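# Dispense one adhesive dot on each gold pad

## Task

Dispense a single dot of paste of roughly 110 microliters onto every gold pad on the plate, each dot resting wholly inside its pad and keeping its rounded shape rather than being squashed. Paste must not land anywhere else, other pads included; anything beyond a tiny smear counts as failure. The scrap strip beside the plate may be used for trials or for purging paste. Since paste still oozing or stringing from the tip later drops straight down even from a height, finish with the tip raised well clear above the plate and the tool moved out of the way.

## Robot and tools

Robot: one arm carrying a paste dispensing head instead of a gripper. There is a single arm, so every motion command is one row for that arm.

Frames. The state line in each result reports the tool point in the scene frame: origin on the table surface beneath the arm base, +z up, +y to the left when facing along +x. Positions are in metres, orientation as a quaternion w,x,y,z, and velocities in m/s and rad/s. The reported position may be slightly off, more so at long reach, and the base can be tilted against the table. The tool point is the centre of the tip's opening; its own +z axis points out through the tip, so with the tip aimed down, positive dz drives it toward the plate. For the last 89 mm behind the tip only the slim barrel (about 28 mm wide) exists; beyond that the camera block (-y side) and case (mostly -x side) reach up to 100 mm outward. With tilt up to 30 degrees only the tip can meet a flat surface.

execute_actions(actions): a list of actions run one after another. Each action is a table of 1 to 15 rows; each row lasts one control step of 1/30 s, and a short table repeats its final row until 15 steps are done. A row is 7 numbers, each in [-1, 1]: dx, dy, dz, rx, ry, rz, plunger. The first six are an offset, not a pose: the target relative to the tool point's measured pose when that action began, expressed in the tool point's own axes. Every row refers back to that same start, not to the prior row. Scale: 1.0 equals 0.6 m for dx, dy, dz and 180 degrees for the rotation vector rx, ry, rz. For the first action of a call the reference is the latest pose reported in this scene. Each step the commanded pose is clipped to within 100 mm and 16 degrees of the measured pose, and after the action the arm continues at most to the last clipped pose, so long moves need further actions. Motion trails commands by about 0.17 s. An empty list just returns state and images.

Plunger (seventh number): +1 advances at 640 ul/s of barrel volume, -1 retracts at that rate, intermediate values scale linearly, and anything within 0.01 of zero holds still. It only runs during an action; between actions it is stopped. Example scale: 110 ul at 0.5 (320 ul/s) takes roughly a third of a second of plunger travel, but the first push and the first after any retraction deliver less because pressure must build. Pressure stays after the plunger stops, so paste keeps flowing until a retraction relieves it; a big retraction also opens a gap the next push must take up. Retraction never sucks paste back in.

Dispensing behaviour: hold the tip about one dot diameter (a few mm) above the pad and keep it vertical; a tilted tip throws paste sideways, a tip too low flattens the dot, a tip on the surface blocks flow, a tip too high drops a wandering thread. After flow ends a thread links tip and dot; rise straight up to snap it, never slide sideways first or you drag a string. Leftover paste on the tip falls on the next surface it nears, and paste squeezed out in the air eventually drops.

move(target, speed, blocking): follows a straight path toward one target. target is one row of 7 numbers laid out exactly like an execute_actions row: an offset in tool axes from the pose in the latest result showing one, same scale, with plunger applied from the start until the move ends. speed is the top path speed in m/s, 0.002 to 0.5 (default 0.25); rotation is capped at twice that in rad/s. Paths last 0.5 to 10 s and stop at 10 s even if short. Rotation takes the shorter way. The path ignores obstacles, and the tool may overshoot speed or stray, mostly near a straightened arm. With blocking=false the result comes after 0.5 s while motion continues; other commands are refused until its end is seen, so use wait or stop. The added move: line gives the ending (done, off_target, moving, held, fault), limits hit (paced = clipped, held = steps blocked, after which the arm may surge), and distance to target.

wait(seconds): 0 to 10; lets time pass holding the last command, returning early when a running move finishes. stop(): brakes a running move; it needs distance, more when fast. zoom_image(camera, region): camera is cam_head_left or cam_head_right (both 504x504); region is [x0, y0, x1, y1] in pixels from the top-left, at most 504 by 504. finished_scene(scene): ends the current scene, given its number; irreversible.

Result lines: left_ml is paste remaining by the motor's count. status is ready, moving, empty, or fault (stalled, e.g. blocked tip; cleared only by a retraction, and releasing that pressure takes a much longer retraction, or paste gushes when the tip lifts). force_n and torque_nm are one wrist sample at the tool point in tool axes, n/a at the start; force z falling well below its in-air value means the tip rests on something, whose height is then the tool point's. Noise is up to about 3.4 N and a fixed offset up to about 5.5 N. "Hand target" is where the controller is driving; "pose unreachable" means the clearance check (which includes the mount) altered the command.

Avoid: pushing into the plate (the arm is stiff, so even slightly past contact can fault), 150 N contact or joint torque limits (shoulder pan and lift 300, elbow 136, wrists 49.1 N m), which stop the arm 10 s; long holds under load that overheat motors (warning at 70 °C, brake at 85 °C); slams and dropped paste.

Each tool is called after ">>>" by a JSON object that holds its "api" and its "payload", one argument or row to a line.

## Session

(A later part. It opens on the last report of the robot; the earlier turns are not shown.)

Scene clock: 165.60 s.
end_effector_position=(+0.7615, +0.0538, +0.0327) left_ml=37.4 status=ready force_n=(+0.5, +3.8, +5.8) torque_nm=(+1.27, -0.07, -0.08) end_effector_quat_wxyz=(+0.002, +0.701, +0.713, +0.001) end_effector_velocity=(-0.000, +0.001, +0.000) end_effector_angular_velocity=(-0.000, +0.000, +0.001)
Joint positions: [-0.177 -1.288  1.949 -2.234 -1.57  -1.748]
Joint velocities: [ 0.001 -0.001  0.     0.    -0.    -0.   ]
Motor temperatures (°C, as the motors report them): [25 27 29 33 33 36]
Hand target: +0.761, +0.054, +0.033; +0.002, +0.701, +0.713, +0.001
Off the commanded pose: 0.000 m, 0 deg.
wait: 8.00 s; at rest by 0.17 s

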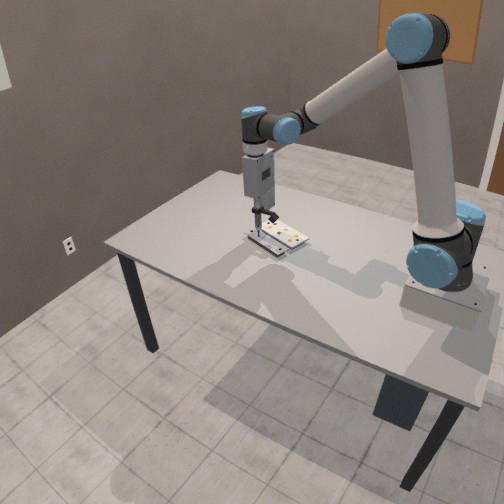

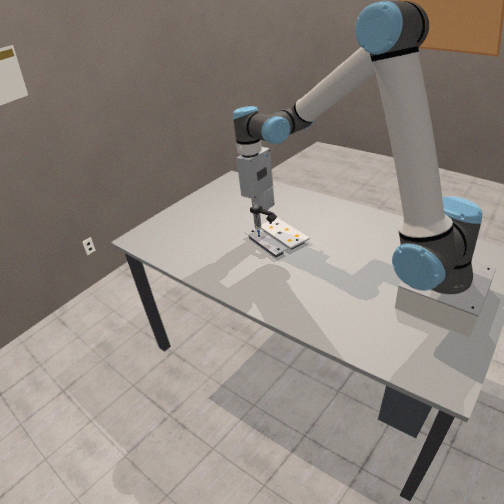

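>>> {"api": "wait", "payload": {
  "seconds": 8
}}

>>> {"api": "execute_actions", "payload": {
  "actions": [
    [[0,0,0,0,0,0,-0.6],[0,0,0,0,0,0,-0.6],[0,0,0,0,0,0,-0.6],[0,0,-0.001,0,0,0,-0.6],[0,0,-0.002,0,0,0,-0.6],[0,0,-0.004,0,0,0,0],[0,0,-0.007,0,0,0,0],[0,0,-0.01,0,0,0,0],[0,0,-0.013,0,0,0,0],[0,0,-0.016,0,0,0,0],[0,0,-0.019,0,0,0,0],[0,0,-0.022,0,0,0,0],[0,0,-0.025,0,0,0,0]]
  ]
}}

>>> {"api": "zoom_image", "payload": {
  "camera": "cam_head_left",
  "region": [248, 222, 272, 242]
}}

>>> {"api": "wait", "payload": {
  "seconds": 1
}}

>>> {"api": "zoom_image", "payload": {
  "camera": "cam_head_left",
  "region": [248, 222, 272, 242]
}}

>>> {"api": "zoom_image", "payload": {
  "camera": "cam_head_right",
  "region": [248, 222, 272, 242]
}}

Scene clock: 179.70 s.
end_effector_position=(+0.7615, +0.0538, +0.0327) left_ml=37.4 status=ready force_n=(+2.9, +2.8, +5.6) torque_nm=(+0.93, -0.86, -0.09) end_effector_quat_wxyz=(+0.002, +0.701, +0.713, +0.001) end_effector_velocity=(-0.000, -0.000, +0.000) end_effector_angular_velocity=(+0.001, +0.000, -0.001)
Joint positions: [-0.177 -1.288  1.949 -2.234 -1.57  -1.748]
Joint velocities: [-0.001 -0.    -0.     0.001  0.001 -0.   ]
Motor temperatures (°C, as the motors report them): [25 27 29 33 33 36]
Hand target: +0.761, +0.054, +0.033; +0.002, +0.701, +0.713, +0.001
Off the commanded pose: 0.000 m, 0 deg.
wait: 8.00 s; at rest from the start

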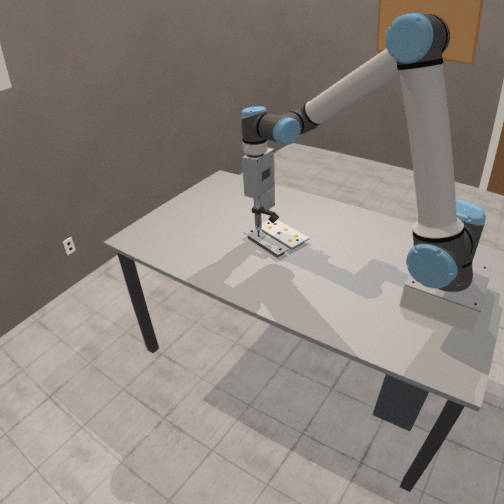

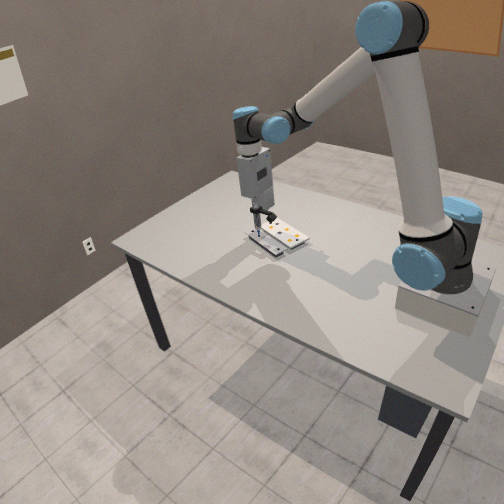

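Scene clock: 180.20 s.
end_effector_position=(+0.7615, +0.0538, +0.0447) left_ml=37.5 status=ready force_n=(+2.4, +2.6, +4.0) torque_nm=(+0.86, -0.76, -0.08) end_effector_quat_wxyz=(+0.002, +0.701, +0.713, +0.001) end_effector_velocity=(+0.001, -0.000, +0.037) end_effector_angular_velocity=(+0.000, -0.002, -0.000)
Joint positions: [-0.177 -1.3    1.94  -2.212 -1.57  -1.748]
Joint velocities: [-0.    -0.038 -0.028  0.064  0.001  0.   ]
Motor temperatures (°C, as the motors report them): [25 27 29 33 33 36]
Hand target: +0.761, +0.054, +0.048; +0.002, +0.701, +0.713, +0.001
Off the commanded pose: 0.003 m, 0 deg.

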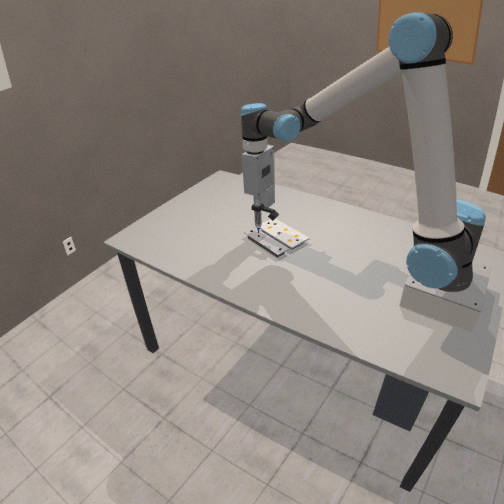

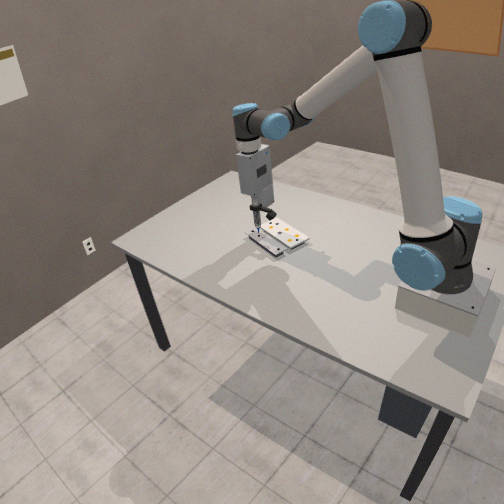

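Region (248, 222, 272, 242) of cam_head_left's 504x504 image, scaled by 21.000, with more detail than that image has.

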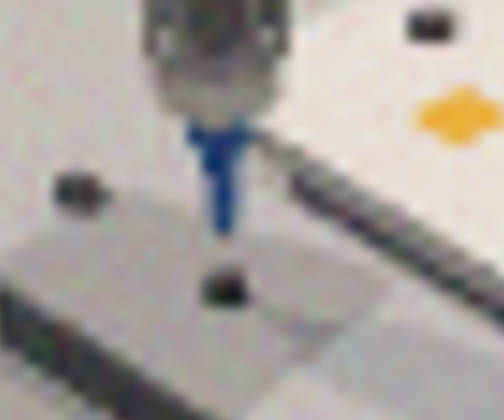

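Scene clock: 181.20 s.
end_effector_position=(+0.7615, +0.0538, +0.0477) left_ml=37.5 status=ready force_n=(+2.0, +1.7, +4.5) torque_nm=(+0.55, -0.64, -0.07) end_effector_quat_wxyz=(+0.002, +0.701, +0.713, +0.001) end_effector_velocity=(-0.000, +0.001, -0.000) end_effector_angular_velocity=(-0.000, +0.000, +0.002)
Joint positions: [-0.177 -1.303  1.938 -2.207 -1.57  -1.748]
Joint velocities: [ 0.001  0.     0.    -0.    -0.    -0.001]
Motor temperatures (°C, as the motors report them): [25 27 29 33 33 36]
Hand target: +0.761, +0.054, +0.048; +0.002, +0.701, +0.713, +0.001
Off the commanded pose: 0.000 m, 0 deg.
wait: 1.00 s; at rest by 0.23 s

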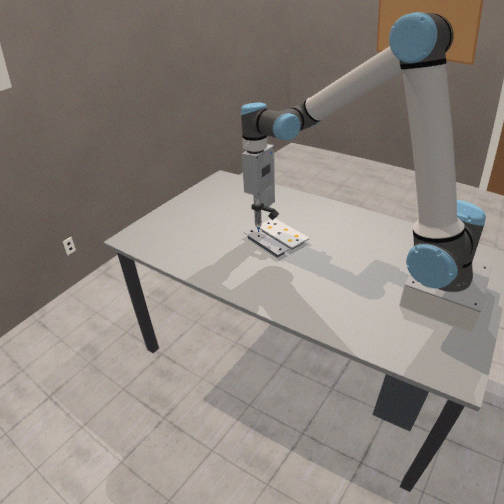

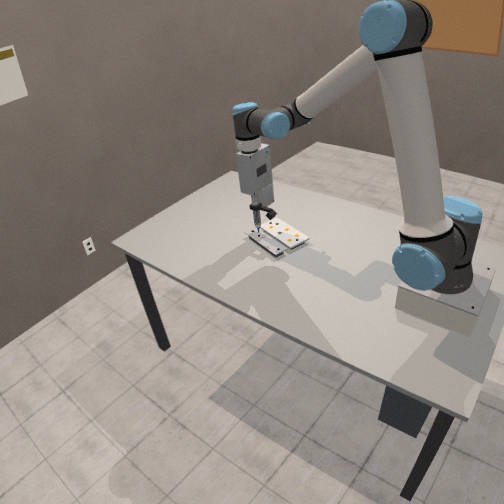

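Region (248, 222, 272, 242) of cam_head_left's 504x504 image, scaled by 21.000, with more detail than that image has.

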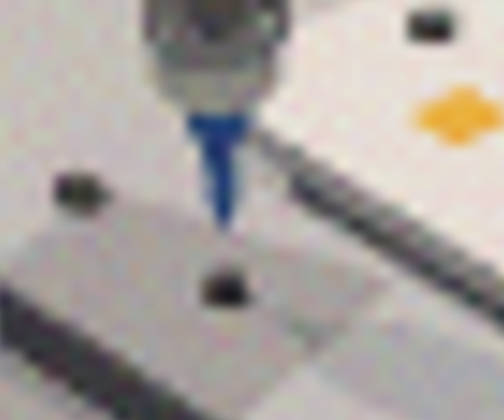

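Region (248, 222, 272, 242) of cam_head_right's 504x504 image, scaled by 21.000, with more detail than that image has.

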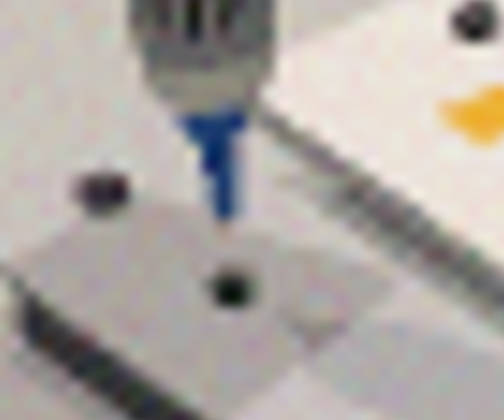

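>>> {"api": "execute_actions", "payload": {
  "actions": [
    [[-0.003,-0.0003,0,0,0,0,0],[-0.01,-0.0008,0,0,0,0,0],[-0.021,-0.0018,0,0,0,0,0],[-0.035,-0.003,0,0,0,0,0],[-0.051,-0.0043,0,0,0,0,0],[-0.068,-0.0058,0,0,0,0,0],[-0.085,-0.0072,0,0,0,0,0],[-0.1,-0.0085,0,0,0,0,0],[-0.113,-0.0096,0,0,0,0,0],[-0.123,-0.0104,0.001,0,0,0,0],[-0.129,-0.011,0.002,0,0,0,0],[-0.1325,-0.01125,0.004,0,0,0,0],[-0.1325,-0.01125,0.006,0,0,0,0],[-0.1325,-0.01125,0.008,0,0,0,0],[-0.1325,-0.01125,0.01,0,0,0,0]]
  ]
}}

>>> {"api": "wait", "payload": {
  "seconds": 0.6
}}

>>> {"api": "zoom_image", "payload": {
  "camera": "cam_head_left",
  "region": [250, 214, 282, 240]
}}

Scene clock: 191.57 s.
end_effector_position=(+0.7562, -0.0199, +0.0455) left_ml=37.5 status=ready force_n=(+0.1, +4.3, +6.3) torque_nm=(+1.42, +0.04, -0.15) end_effector_quat_wxyz=(+0.002, +0.701, +0.713, +0.001) end_effector_velocity=(-0.004, -0.075, -0.027) end_effector_angular_velocity=(+0.005, -0.001, +0.002)
Joint positions: [-0.275 -1.311  1.953 -2.214 -1.571 -1.846]
Joint velocities: [-0.103  0.025  0.025 -0.05   0.006 -0.105]
Motor temperatures (°C, as the motors report them): [25 27 29 33 33 36]
Hand target: +0.756, -0.026, +0.042; +0.002, +0.701, +0.713, +0.001
Off the commanded pose: 0.007 m, 0 deg.

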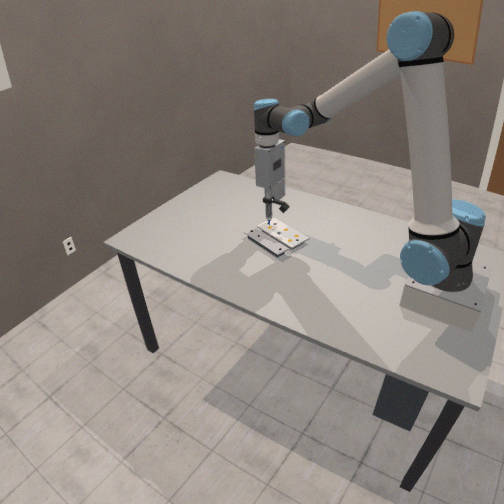

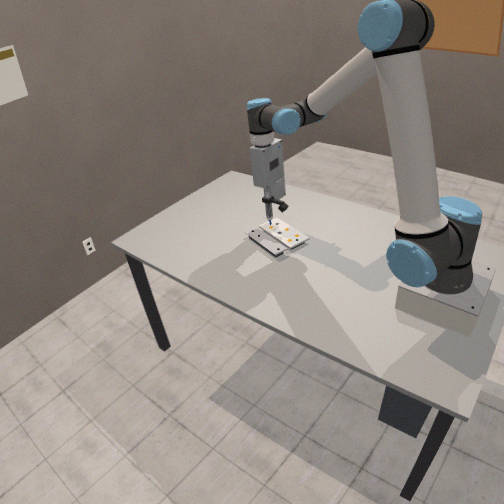

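Scene clock: 192.17 s.
end_effector_position=(+0.7559, -0.0257, +0.0418) left_ml=37.5 status=ready force_n=(+1.4, +0.5, +4.2) torque_nm=(+0.05, -0.40, -0.13) end_effector_quat_wxyz=(+0.002, +0.701, +0.713, +0.001) end_effector_velocity=(-0.000, -0.002, -0.000) end_effector_angular_velocity=(-0.000, +0.001, -0.002)
Joint positions: [-0.284 -1.307  1.956 -2.221 -1.57  -1.854]
Joint velocities: [-0.003  0.    -0.     0.    -0.    -0.   ]
Motor temperatures (°C, as the motors report them): [25 27 29 33 33 36]
Hand target: +0.756, -0.026, +0.042; +0.002, +0.701, +0.713, +0.001
Off the commanded pose: 0.000 m, 0 deg.
wait: 0.60 s; at rest by 0.30 s

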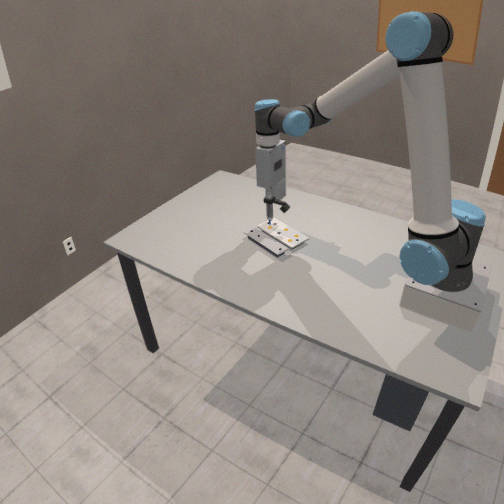

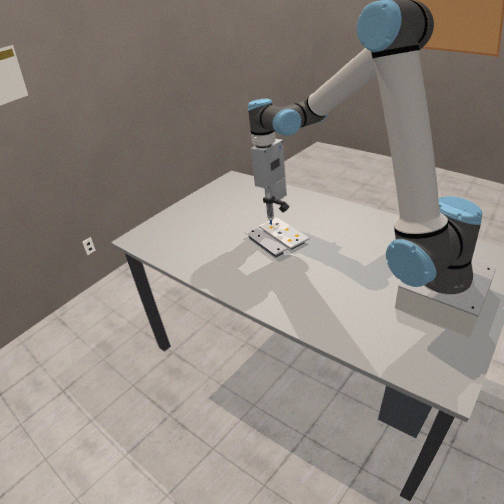

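Region (250, 214, 282, 240) of cam_head_left's 504x504 image, scaled by 15.750, with more detail than that image has; it fills the top 410 rows of this view, and the rest is white.

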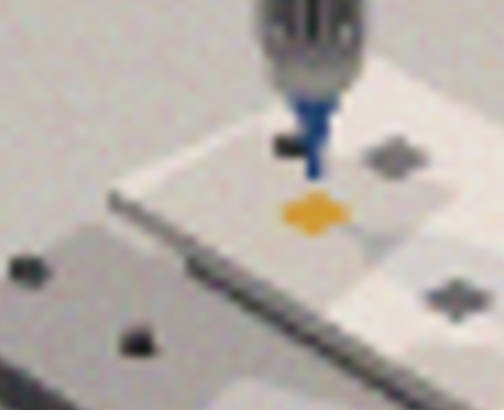

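>>> {"api": "execute_actions", "payload": {
  "actions": [
    [[0,0.0003,0.003,0,0,0,0],[0,0.0003,0.007,0,0,0,0],[0,0.0003,0.011,0,0,0,0],[0,0.0003,0.014,0,0,0,0],[0,0.0003,0.0152,0,0,0,0],[0,0.0003,0.0152,0,0,0,0.906],[0,0.0003,0.0152,0,0,0,0.906],[0,0.0003,0.0152,0,0,0,0.906],[0,0.0003,0.0152,0,0,0,0.906],[0,0.0003,0.0152,0,0,0,0.906],[0,0.0003,0.0152,0,0,0,0.906],[0,0.0003,0.0152,0,0,0,0.906],[0,0.0003,0.0152,0,0,0,0.906],[0,0.0003,0.0152,0,0,0,0.906],[0,0.0003,0.0152,0,0,0,0]]
  ]
}}

>>> {"api": "wait", "payload": {
  "seconds": 10
}}

>>> {"api": "zoom_image", "payload": {
  "camera": "cam_head_left",
  "region": [260, 217, 280, 234]
}}

>>> {"api": "wait", "payload": {
  "seconds": 10
}}

>>> {"api": "zoom_image", "payload": {
  "camera": "cam_head_left",
  "region": [260, 217, 280, 234]
}}

>>> {"api": "zoom_image", "payload": {
  "camera": "cam_head_right",
  "region": [260, 217, 280, 234]
}}

Scene clock: 197.90 s.
end_effector_position=(+0.7561, -0.0258, +0.0328) left_ml=37.3 status=ready force_n=(+0.9, +1.1, +5.7) torque_nm=(+0.28, -0.22, -0.17) end_effector_quat_wxyz=(+0.002, +0.701, +0.713, +0.001) end_effector_velocity=(-0.000, +0.000, -0.001) end_effector_angular_velocity=(-0.000, +0.001, +0.000)
Joint positions: [-0.284 -1.297  1.962 -2.237 -1.57  -1.854]
Joint velocities: [ 0.     0.001  0.001 -0.002 -0.    -0.   ]
Motor temperatures (°C, as the motors report them): [25 27 29 33 33 36]
Hand target: +0.756, -0.026, +0.033; +0.002, +0.701, +0.713, +0.001
Off the commanded pose: 0.000 m, 0 deg.

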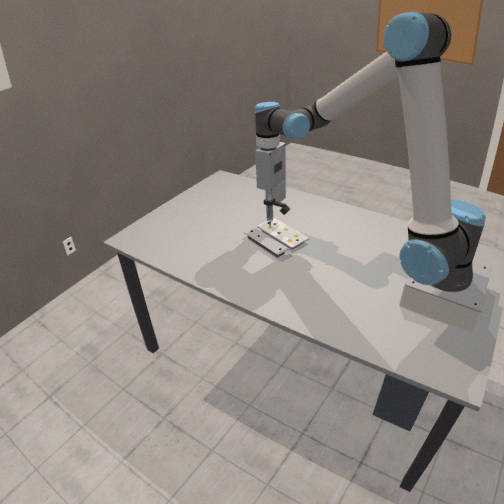

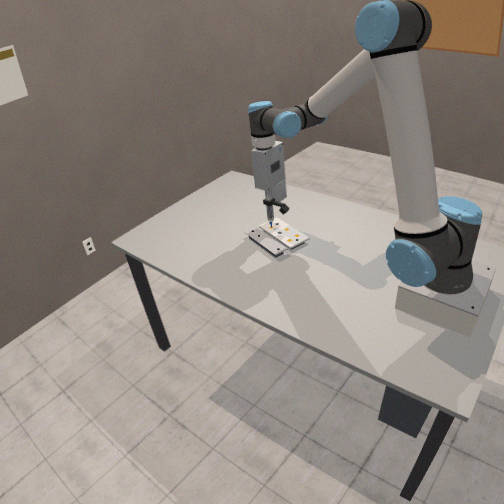

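Scene clock: 207.90 s.
end_effector_position=(+0.7562, -0.0258, +0.0327) left_ml=37.3 status=ready force_n=(+2.1, +3.5, +6.1) torque_nm=(+1.24, -0.62, -0.13) end_effector_quat_wxyz=(+0.002, +0.701, +0.713, +0.001) end_effector_velocity=(-0.001, -0.002, +0.000) end_effector_angular_velocity=(-0.000, +0.000, -0.003)
Joint positions: [-0.283 -1.297  1.962 -2.238 -1.57  -1.854]
Joint velocities: [-0.002 -0.001  0.     0.001 -0.     0.   ]
Motor temperatures (°C, as the motors report them): [25 27 29 33 33 36]
Hand target: +0.756, -0.026, +0.033; +0.002, +0.701, +0.713, +0.001
Off the commanded pose: 0.000 m, 0 deg.
wait: 10.00 s; at rest by 0.17 s

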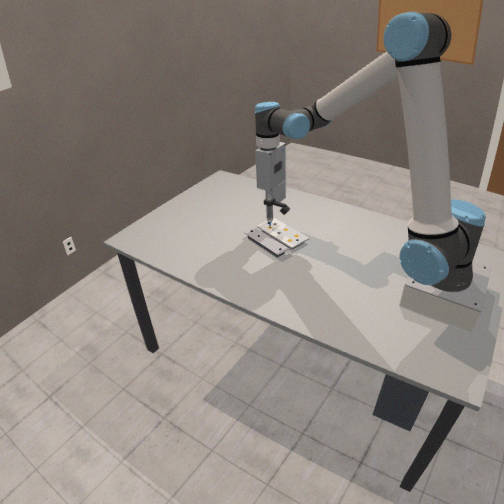

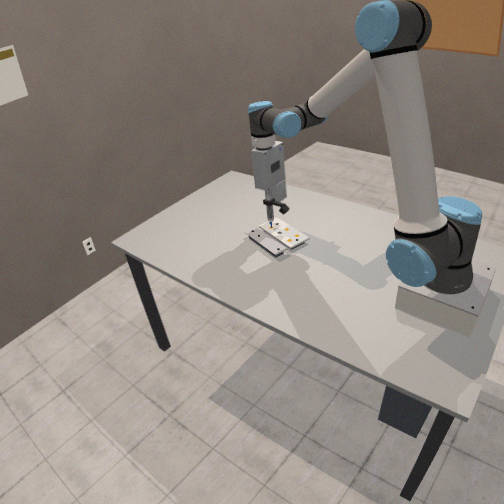

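Region (260, 217, 280, 234) of cam_head_left's 504x504 image, scaled by 25.200, with more detail than that image has; it fills the top 428 rows of this view, and the rest is white.

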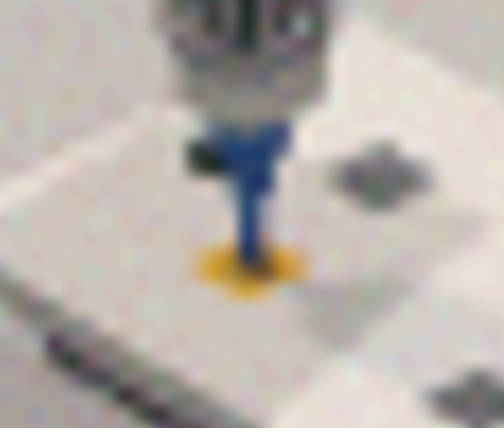

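Scene clock: 217.90 s.
end_effector_position=(+0.7562, -0.0258, +0.0327) left_ml=37.3 status=ready force_n=(+1.3, +4.1, +6.9) torque_nm=(+1.42, -0.30, -0.11) end_effector_quat_wxyz=(+0.002, +0.701, +0.713, +0.001) end_effector_velocity=(+0.000, -0.000, +0.000) end_effector_angular_velocity=(-0.000, -0.001, -0.001)
Joint positions: [-0.283 -1.297  1.962 -2.238 -1.57  -1.854]
Joint velocities: [-0. -0. -0. -0. -0.  0.]
Motor temperatures (°C, as the motors report them): [25 27 29 33 33 36]
Hand target: +0.756, -0.026, +0.033; +0.002, +0.701, +0.713, +0.001
Off the commanded pose: 0.000 m, 0 deg.
wait: 10.00 s; at rest by 0.17 s

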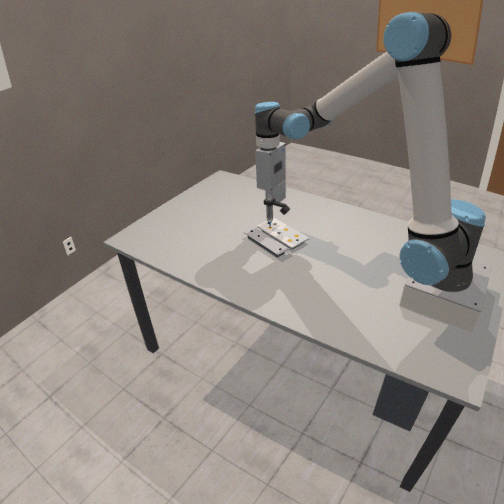

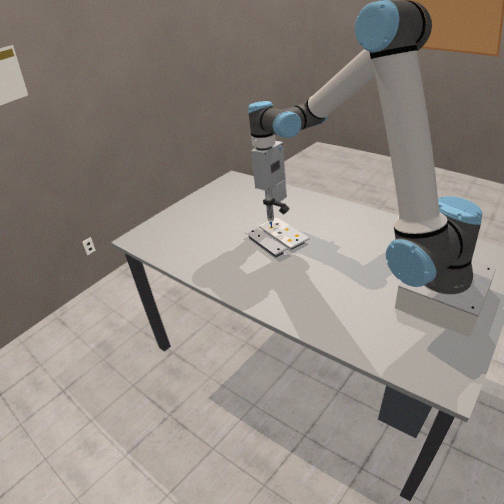

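Region (260, 217, 280, 234) of cam_head_left's 504x504 image, scaled by 25.200, with more detail than that image has; it fills the top 428 rows of this view, and the rest is white.

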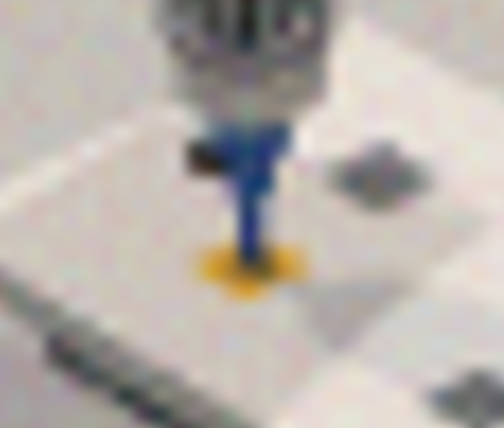

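Region (260, 217, 280, 234) of cam_head_right's 504x504 image, scaled by 25.200, with more detail than that image has; it fills the top 428 rows of this view, and the rest is white.

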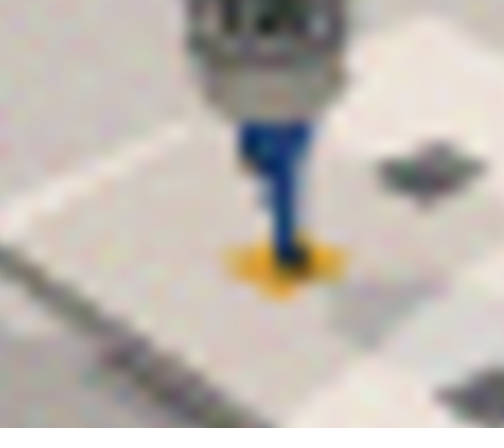

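>>> {"api": "execute_actions", "payload": {
  "actions": [
    [[0,0,0,0,0,0,-0.6],[0,0,0,0,0,0,-0.6],[0,0,0,0,0,0,-0.6],[0,0,-0.001,0,0,0,-0.6],[0,0,-0.002,0,0,0,-0.6],[0,0,-0.004,0,0,0,0],[0,0,-0.007,0,0,0,0],[0,0,-0.01,0,0,0,0],[0,0,-0.013,0,0,0,0],[0,0,-0.016,0,0,0,0],[0,0,-0.019,0,0,0,0],[0,0,-0.022,0,0,0,0],[0,0,-0.025,0,0,0,0]]
  ]
}}

>>> {"api": "wait", "payload": {
  "seconds": 1
}}

>>> {"api": "zoom_image", "payload": {
  "camera": "cam_head_left",
  "region": [252, 218, 280, 241]
}}

>>> {"api": "zoom_image", "payload": {
  "camera": "cam_head_right",
  "region": [252, 218, 280, 241]
}}

Scene clock: 224.97 s.
end_effector_position=(+0.7561, -0.0257, +0.0446) left_ml=37.4 status=ready force_n=(+1.4, +4.9, +5.0) torque_nm=(+1.76, -0.38, -0.16) end_effector_quat_wxyz=(+0.002, +0.701, +0.713, +0.001) end_effector_velocity=(+0.001, +0.000, +0.038) end_effector_angular_velocity=(-0.002, -0.002, +0.001)
Joint positions: [-0.283 -1.31   1.953 -2.216 -1.57  -1.854]
Joint velocities: [ 0.001 -0.039 -0.029  0.066 -0.001  0.   ]
Motor temperatures (°C, as the motors report them): [25 27 29 33 33 36]
Hand target: +0.756, -0.026, +0.048; +0.002, +0.701, +0.713, +0.001
Off the commanded pose: 0.003 m, 0 deg.

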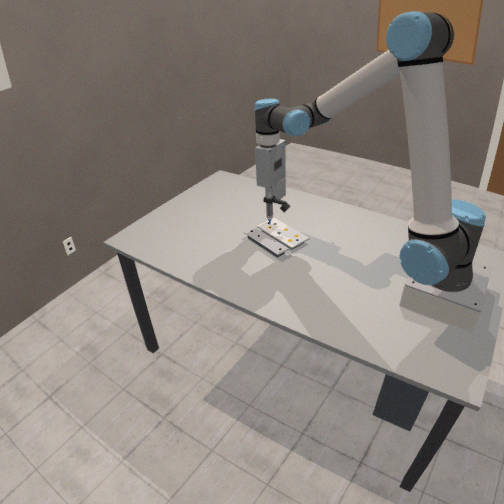

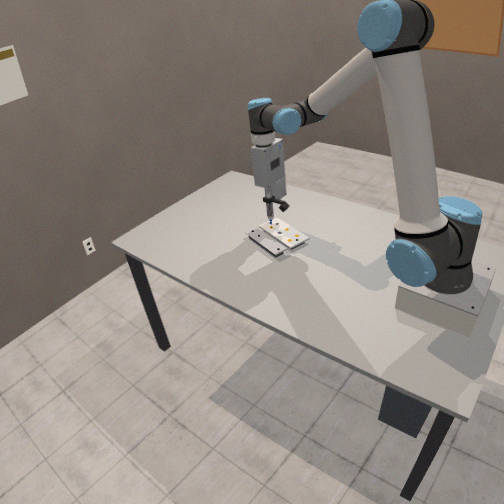

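Scene clock: 225.97 s.
end_effector_position=(+0.7561, -0.0257, +0.0477) left_ml=37.4 status=ready force_n=(+1.0, +2.9, +5.4) torque_nm=(+0.97, -0.19, -0.11) end_effector_quat_wxyz=(+0.002, +0.701, +0.713, +0.001) end_effector_velocity=(-0.000, +0.001, -0.000) end_effector_angular_velocity=(+0.001, +0.001, +0.001)
Joint positions: [-0.283 -1.313  1.951 -2.21  -1.57  -1.854]
Joint velocities: [ 0.     0.001  0.     0.     0.    -0.   ]
Motor temperatures (°C, as the motors report them): [25 27 29 33 33 36]
Hand target: +0.756, -0.026, +0.048; +0.002, +0.701, +0.713, +0.001
Off the commanded pose: 0.000 m, 0 deg.
wait: 1.00 s; at rest by 0.23 s

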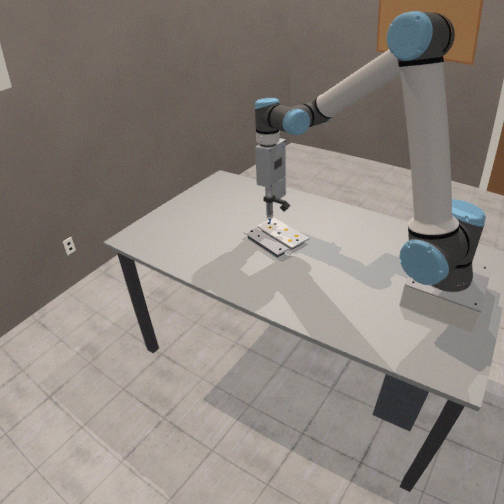

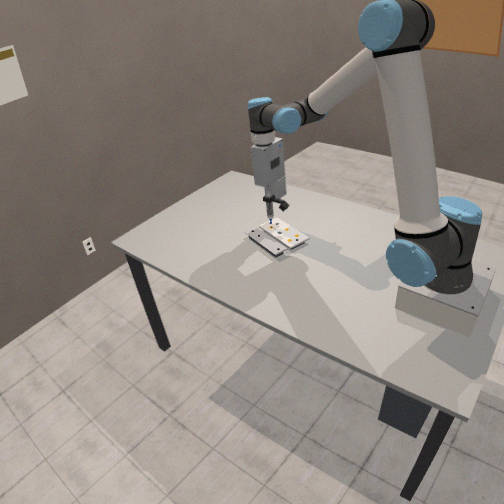

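Region (252, 218, 280, 241) of cam_head_left's 504x504 image, scaled by 18.000, with more detail than that image has; it fills the top 414 rows of this view, and the rest is white.

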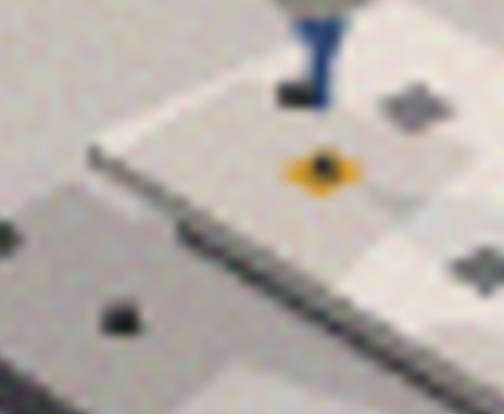

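Region (252, 218, 280, 241) of cam_head_right's 504x504 image, scaled by 18.000, with more detail than that image has; it fills the top 414 rows of this view, and the rest is white.

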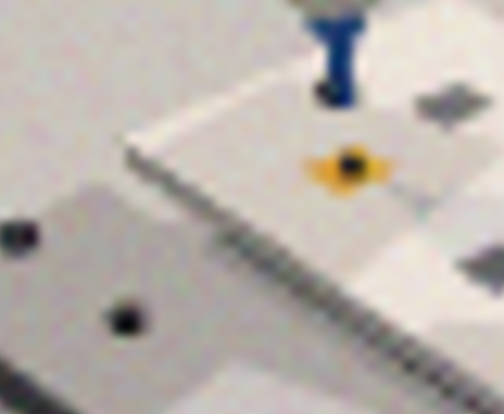

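>>> {"api": "execute_actions", "payload": {
  "actions": [
    [[-0.0008,-0.0025,0,0,0,0,0],[-0.0025,-0.0084,0,0,0,0,0],[-0.0053,-0.0176,0,0,0,0,0],[-0.0088,-0.0293,0,0,0,0,0],[-0.0128,-0.0428,0,0,0,0,0],[-0.0171,-0.057,0,0,0,0,0],[-0.0214,-0.0713,0,0,0,0,0],[-0.0251,-0.0838,0,0,0,0,0],[-0.0284,-0.0947,0,0,0,0,0],[-0.0309,-0.1031,0.002,0,0,0,0],[-0.0324,-0.1082,0.004,0,0,0,0],[-0.0333,-0.1111,0.007,0,0,0,0],[-0.0333,-0.1111,0.01,0,0,0,0],[-0.0333,-0.1111,0.013,0,0,0,0],[-0.0333,-0.1111,0.016,0,0,0,0]]
  ]
}}

>>> {"api": "wait", "payload": {
  "seconds": 0.6
}}

>>> {"api": "zoom_image", "payload": {
  "camera": "cam_head_left",
  "region": [276, 219, 296, 236]
}}

>>> {"api": "zoom_image", "payload": {
  "camera": "cam_head_right",
  "region": [276, 219, 296, 236]
}}

Scene clock: 233.47 s.
end_effector_position=(+0.6951, -0.0450, +0.0429) left_ml=37.4 status=ready force_n=(+1.3, +1.4, +5.6) torque_nm=(+0.46, -0.47, -0.12) end_effector_quat_wxyz=(+0.002, +0.701, +0.713, +0.000) end_effector_velocity=(-0.065, -0.023, -0.037) end_effector_angular_velocity=(+0.000, -0.007, +0.000)
Joint positions: [-0.334 -1.396  2.067 -2.243 -1.571 -1.905]
Joint velocities: [-0.064 -0.056  0.155 -0.105  0.002 -0.064]
Motor temperatures (°C, as the motors report them): [25 27 29 33 33 36]
Hand target: +0.690, -0.047, +0.038; +0.002, +0.701, +0.713, +0.001
Off the commanded pose: 0.008 m, 0 deg.

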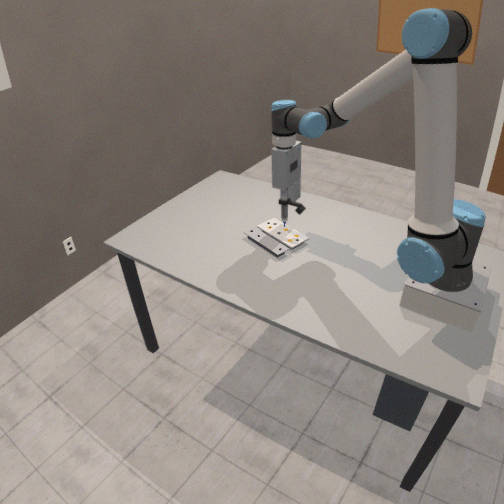

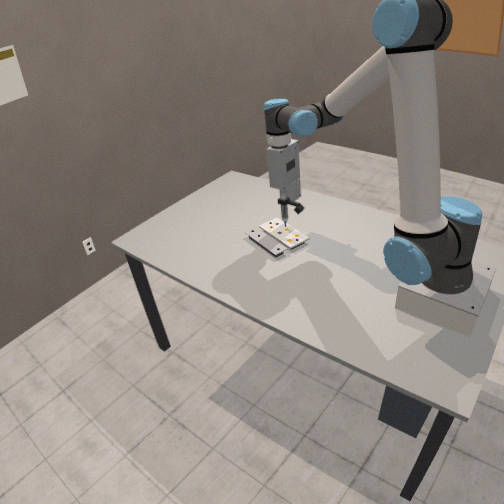

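Scene clock: 234.07 s.
end_effector_position=(+0.6898, -0.0467, +0.0379) left_ml=37.4 status=ready force_n=(-0.3, +2.8, +5.1) torque_nm=(+0.98, +0.22, -0.14) end_effector_quat_wxyz=(+0.002, +0.701, +0.713, +0.001) end_effector_velocity=(-0.000, -0.001, +0.000) end_effector_angular_velocity=(-0.001, +0.000, -0.001)
Joint positions: [-0.339 -1.398  2.082 -2.256 -1.57  -1.91 ]
Joint velocities: [-0.001 -0.     0.     0.    -0.001 -0.   ]
Motor temperatures (°C, as the motors report them): [25 27 29 33 33 36]
Hand target: +0.690, -0.047, +0.038; +0.002, +0.701, +0.713, +0.001
Off the commanded pose: 0.000 m, 0 deg.
wait: 0.60 s; at rest by 0.30 s

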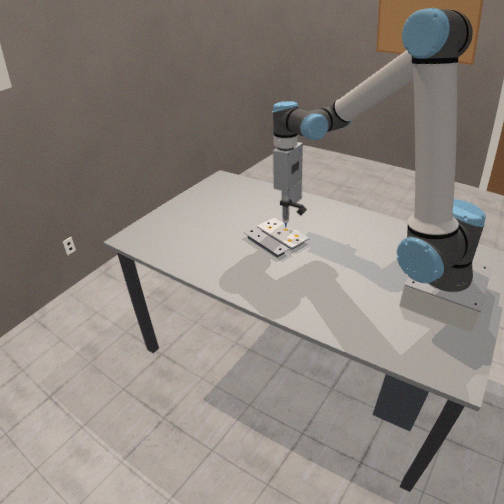

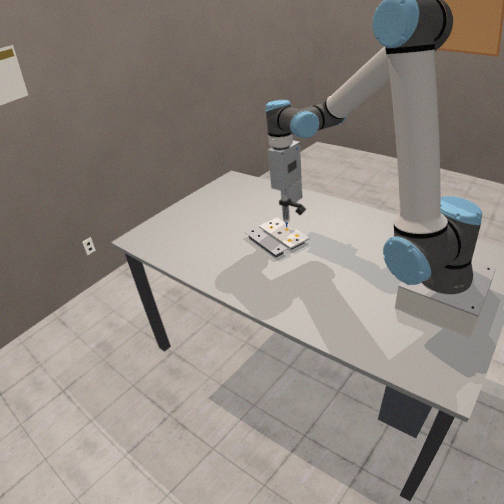

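Region (276, 219, 296, 236) of cam_head_left's 504x504 image, scaled by 25.200, with more detail than that image has; it fills the top 428 rows of this view, and the rest is white.

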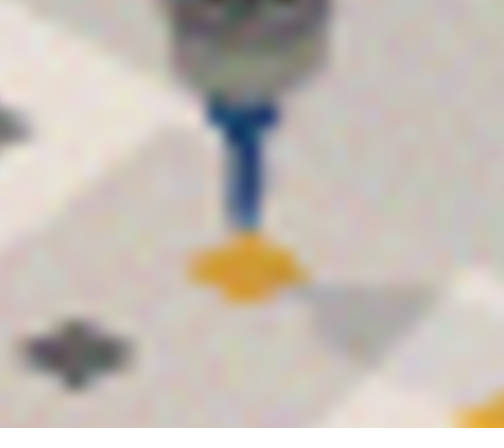

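Region (276, 219, 296, 236) of cam_head_right's 504x504 image, scaled by 25.200, with more detail than that image has; it fills the top 428 rows of this view, and the rest is white.

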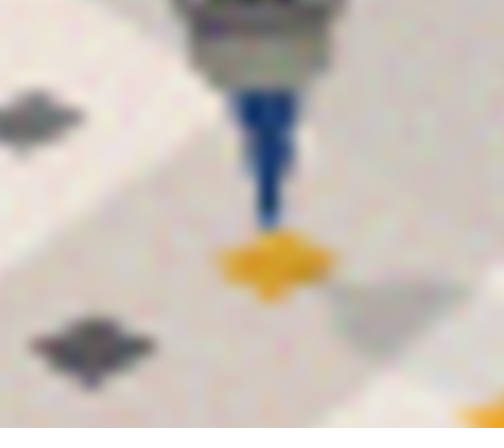

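>>> {"api": "execute_actions", "payload": {
  "actions": [
    [[-0.0005,-0.0003,0.002,0,0,0,0],[-0.001,-0.0005,0.004,0,0,0,0],[-0.001,-0.0005,0.006,0,0,0,0],[-0.001,-0.0005,0.0075,0,0,0,0],[-0.001,-0.0005,0.0083,0,0,0,0],[-0.001,-0.0005,0.0083,0,0,0,0.906],[-0.001,-0.0005,0.0083,0,0,0,0.906],[-0.001,-0.0005,0.0083,0,0,0,0.906],[-0.001,-0.0005,0.0083,0,0,0,0.906],[-0.001,-0.0005,0.0083,0,0,0,0.906],[-0.001,-0.0005,0.0083,0,0,0,0.906],[-0.001,-0.0005,0.0083,0,0,0,0.906],[-0.001,-0.0005,0.0083,0,0,0,0.906],[-0.001,-0.0005,0.0083,0,0,0,0.906],[-0.001,-0.0005,0.0083,0,0,0,0]]
  ]
}}

>>> {"api": "wait", "payload": {
  "seconds": 10
}}

>>> {"api": "wait", "payload": {
  "seconds": 10
}}

>>> {"api": "zoom_image", "payload": {
  "camera": "cam_head_left",
  "region": [276, 219, 296, 236]
}}

Scene clock: 238.67 s.
end_effector_position=(+0.6895, -0.0473, +0.0330) left_ml=37.2 status=ready force_n=(+0.9, +1.9, +5.3) torque_nm=(+0.60, -0.15, -0.12) end_effector_quat_wxyz=(+0.002, +0.701, +0.713, +0.001) end_effector_velocity=(-0.000, +0.001, -0.000) end_effector_angular_velocity=(-0.000, +0.000, +0.001)
Joint positions: [-0.34  -1.393  2.086 -2.266 -1.57  -1.911]
Joint velocities: [ 0.001  0.     0.    -0.    -0.    -0.   ]
Motor temperatures (°C, as the motors report them): [25 27 29 33 33 36]
Hand target: +0.690, -0.047, +0.033; +0.002, +0.701, +0.713, +0.001
Off the commanded pose: 0.000 m, 0 deg.

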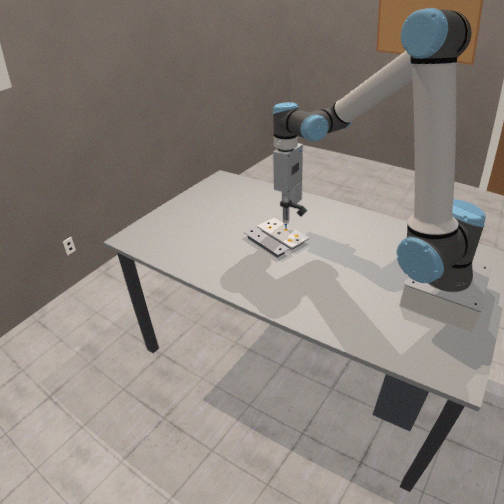

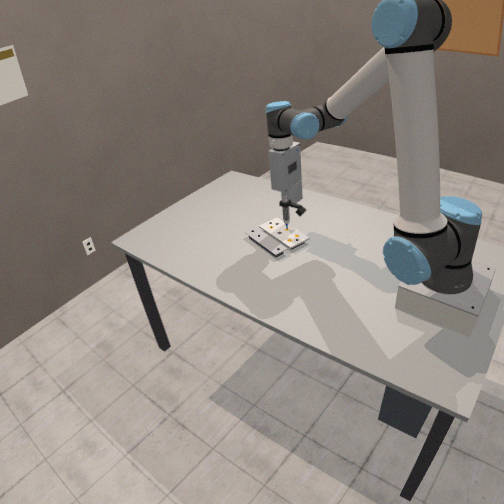

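Scene clock: 248.67 s.
end_effector_position=(+0.6895, -0.0473, +0.0330) left_ml=37.2 status=ready force_n=(+1.8, +3.1, +5.0) torque_nm=(+1.03, -0.53, -0.09) end_effector_quat_wxyz=(+0.002, +0.701, +0.713, +0.001) end_effector_velocity=(+0.001, +0.002, -0.000) end_effector_angular_velocity=(+0.002, -0.001, +0.002)
Joint positions: [-0.34  -1.393  2.086 -2.266 -1.57  -1.911]
Joint velocities: [ 0.002  0.    -0.    -0.     0.002  0.   ]
Motor temperatures (°C, as the motors report them): [25 27 29 33 33 36]
Hand target: +0.690, -0.047, +0.033; +0.002, +0.701, +0.713, +0.001
Off the commanded pose: 0.000 m, 0 deg.
wait: 10.00 s; at rest by 0.17 s

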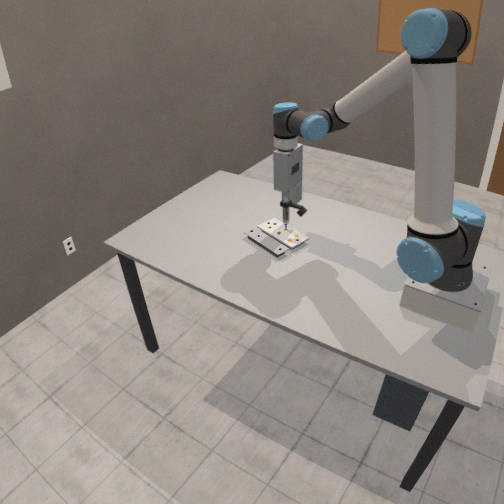

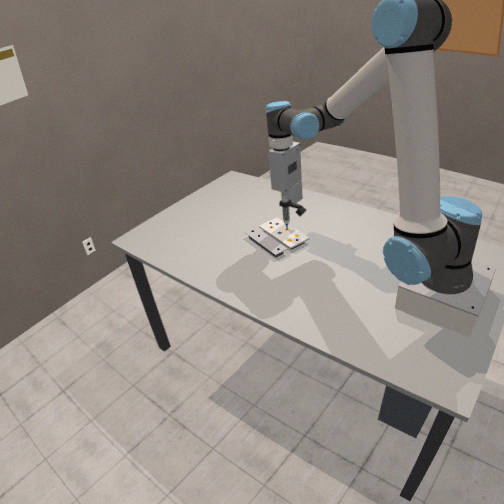

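Scene clock: 258.67 s.
end_effector_position=(+0.6895, -0.0473, +0.0330) left_ml=37.2 status=ready force_n=(+0.4, +2.7, +5.0) torque_nm=(+0.95, -0.02, -0.15) end_effector_quat_wxyz=(+0.002, +0.701, +0.713, +0.001) end_effector_velocity=(-0.000, +0.000, -0.000) end_effector_angular_velocity=(-0.001, +0.001, +0.001)
Joint positions: [-0.34  -1.393  2.086 -2.266 -1.57  -1.911]
Joint velocities: [ 0.001 -0.    -0.     0.001 -0.001 -0.   ]
Motor temperatures (°C, as the motors report them): [25 27 29 33 33 36]
Hand target: +0.690, -0.047, +0.033; +0.002, +0.701, +0.713, +0.001
Off the commanded pose: 0.000 m, 0 deg.
wait: 10.00 s; at rest by 0.17 s

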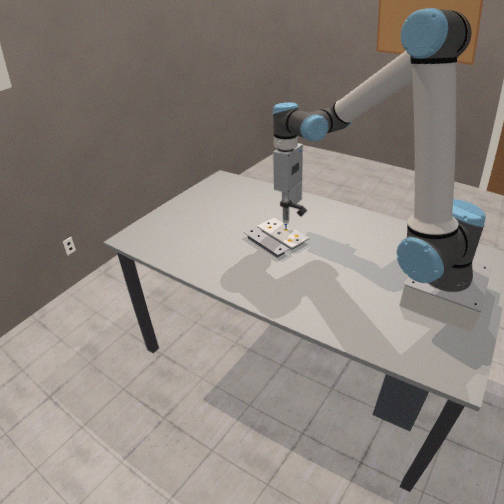

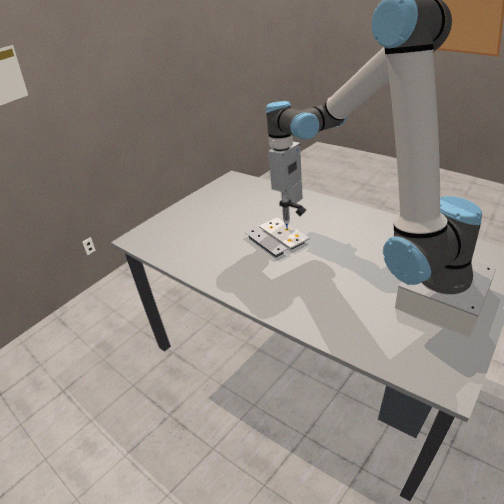

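Region (276, 219, 296, 236) of cam_head_left's 504x504 image, scaled by 25.200, with more detail than that image has; it fills the top 428 rows of this view, and the rest is white.

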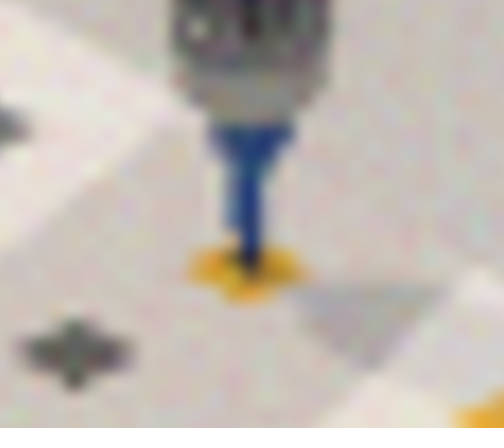

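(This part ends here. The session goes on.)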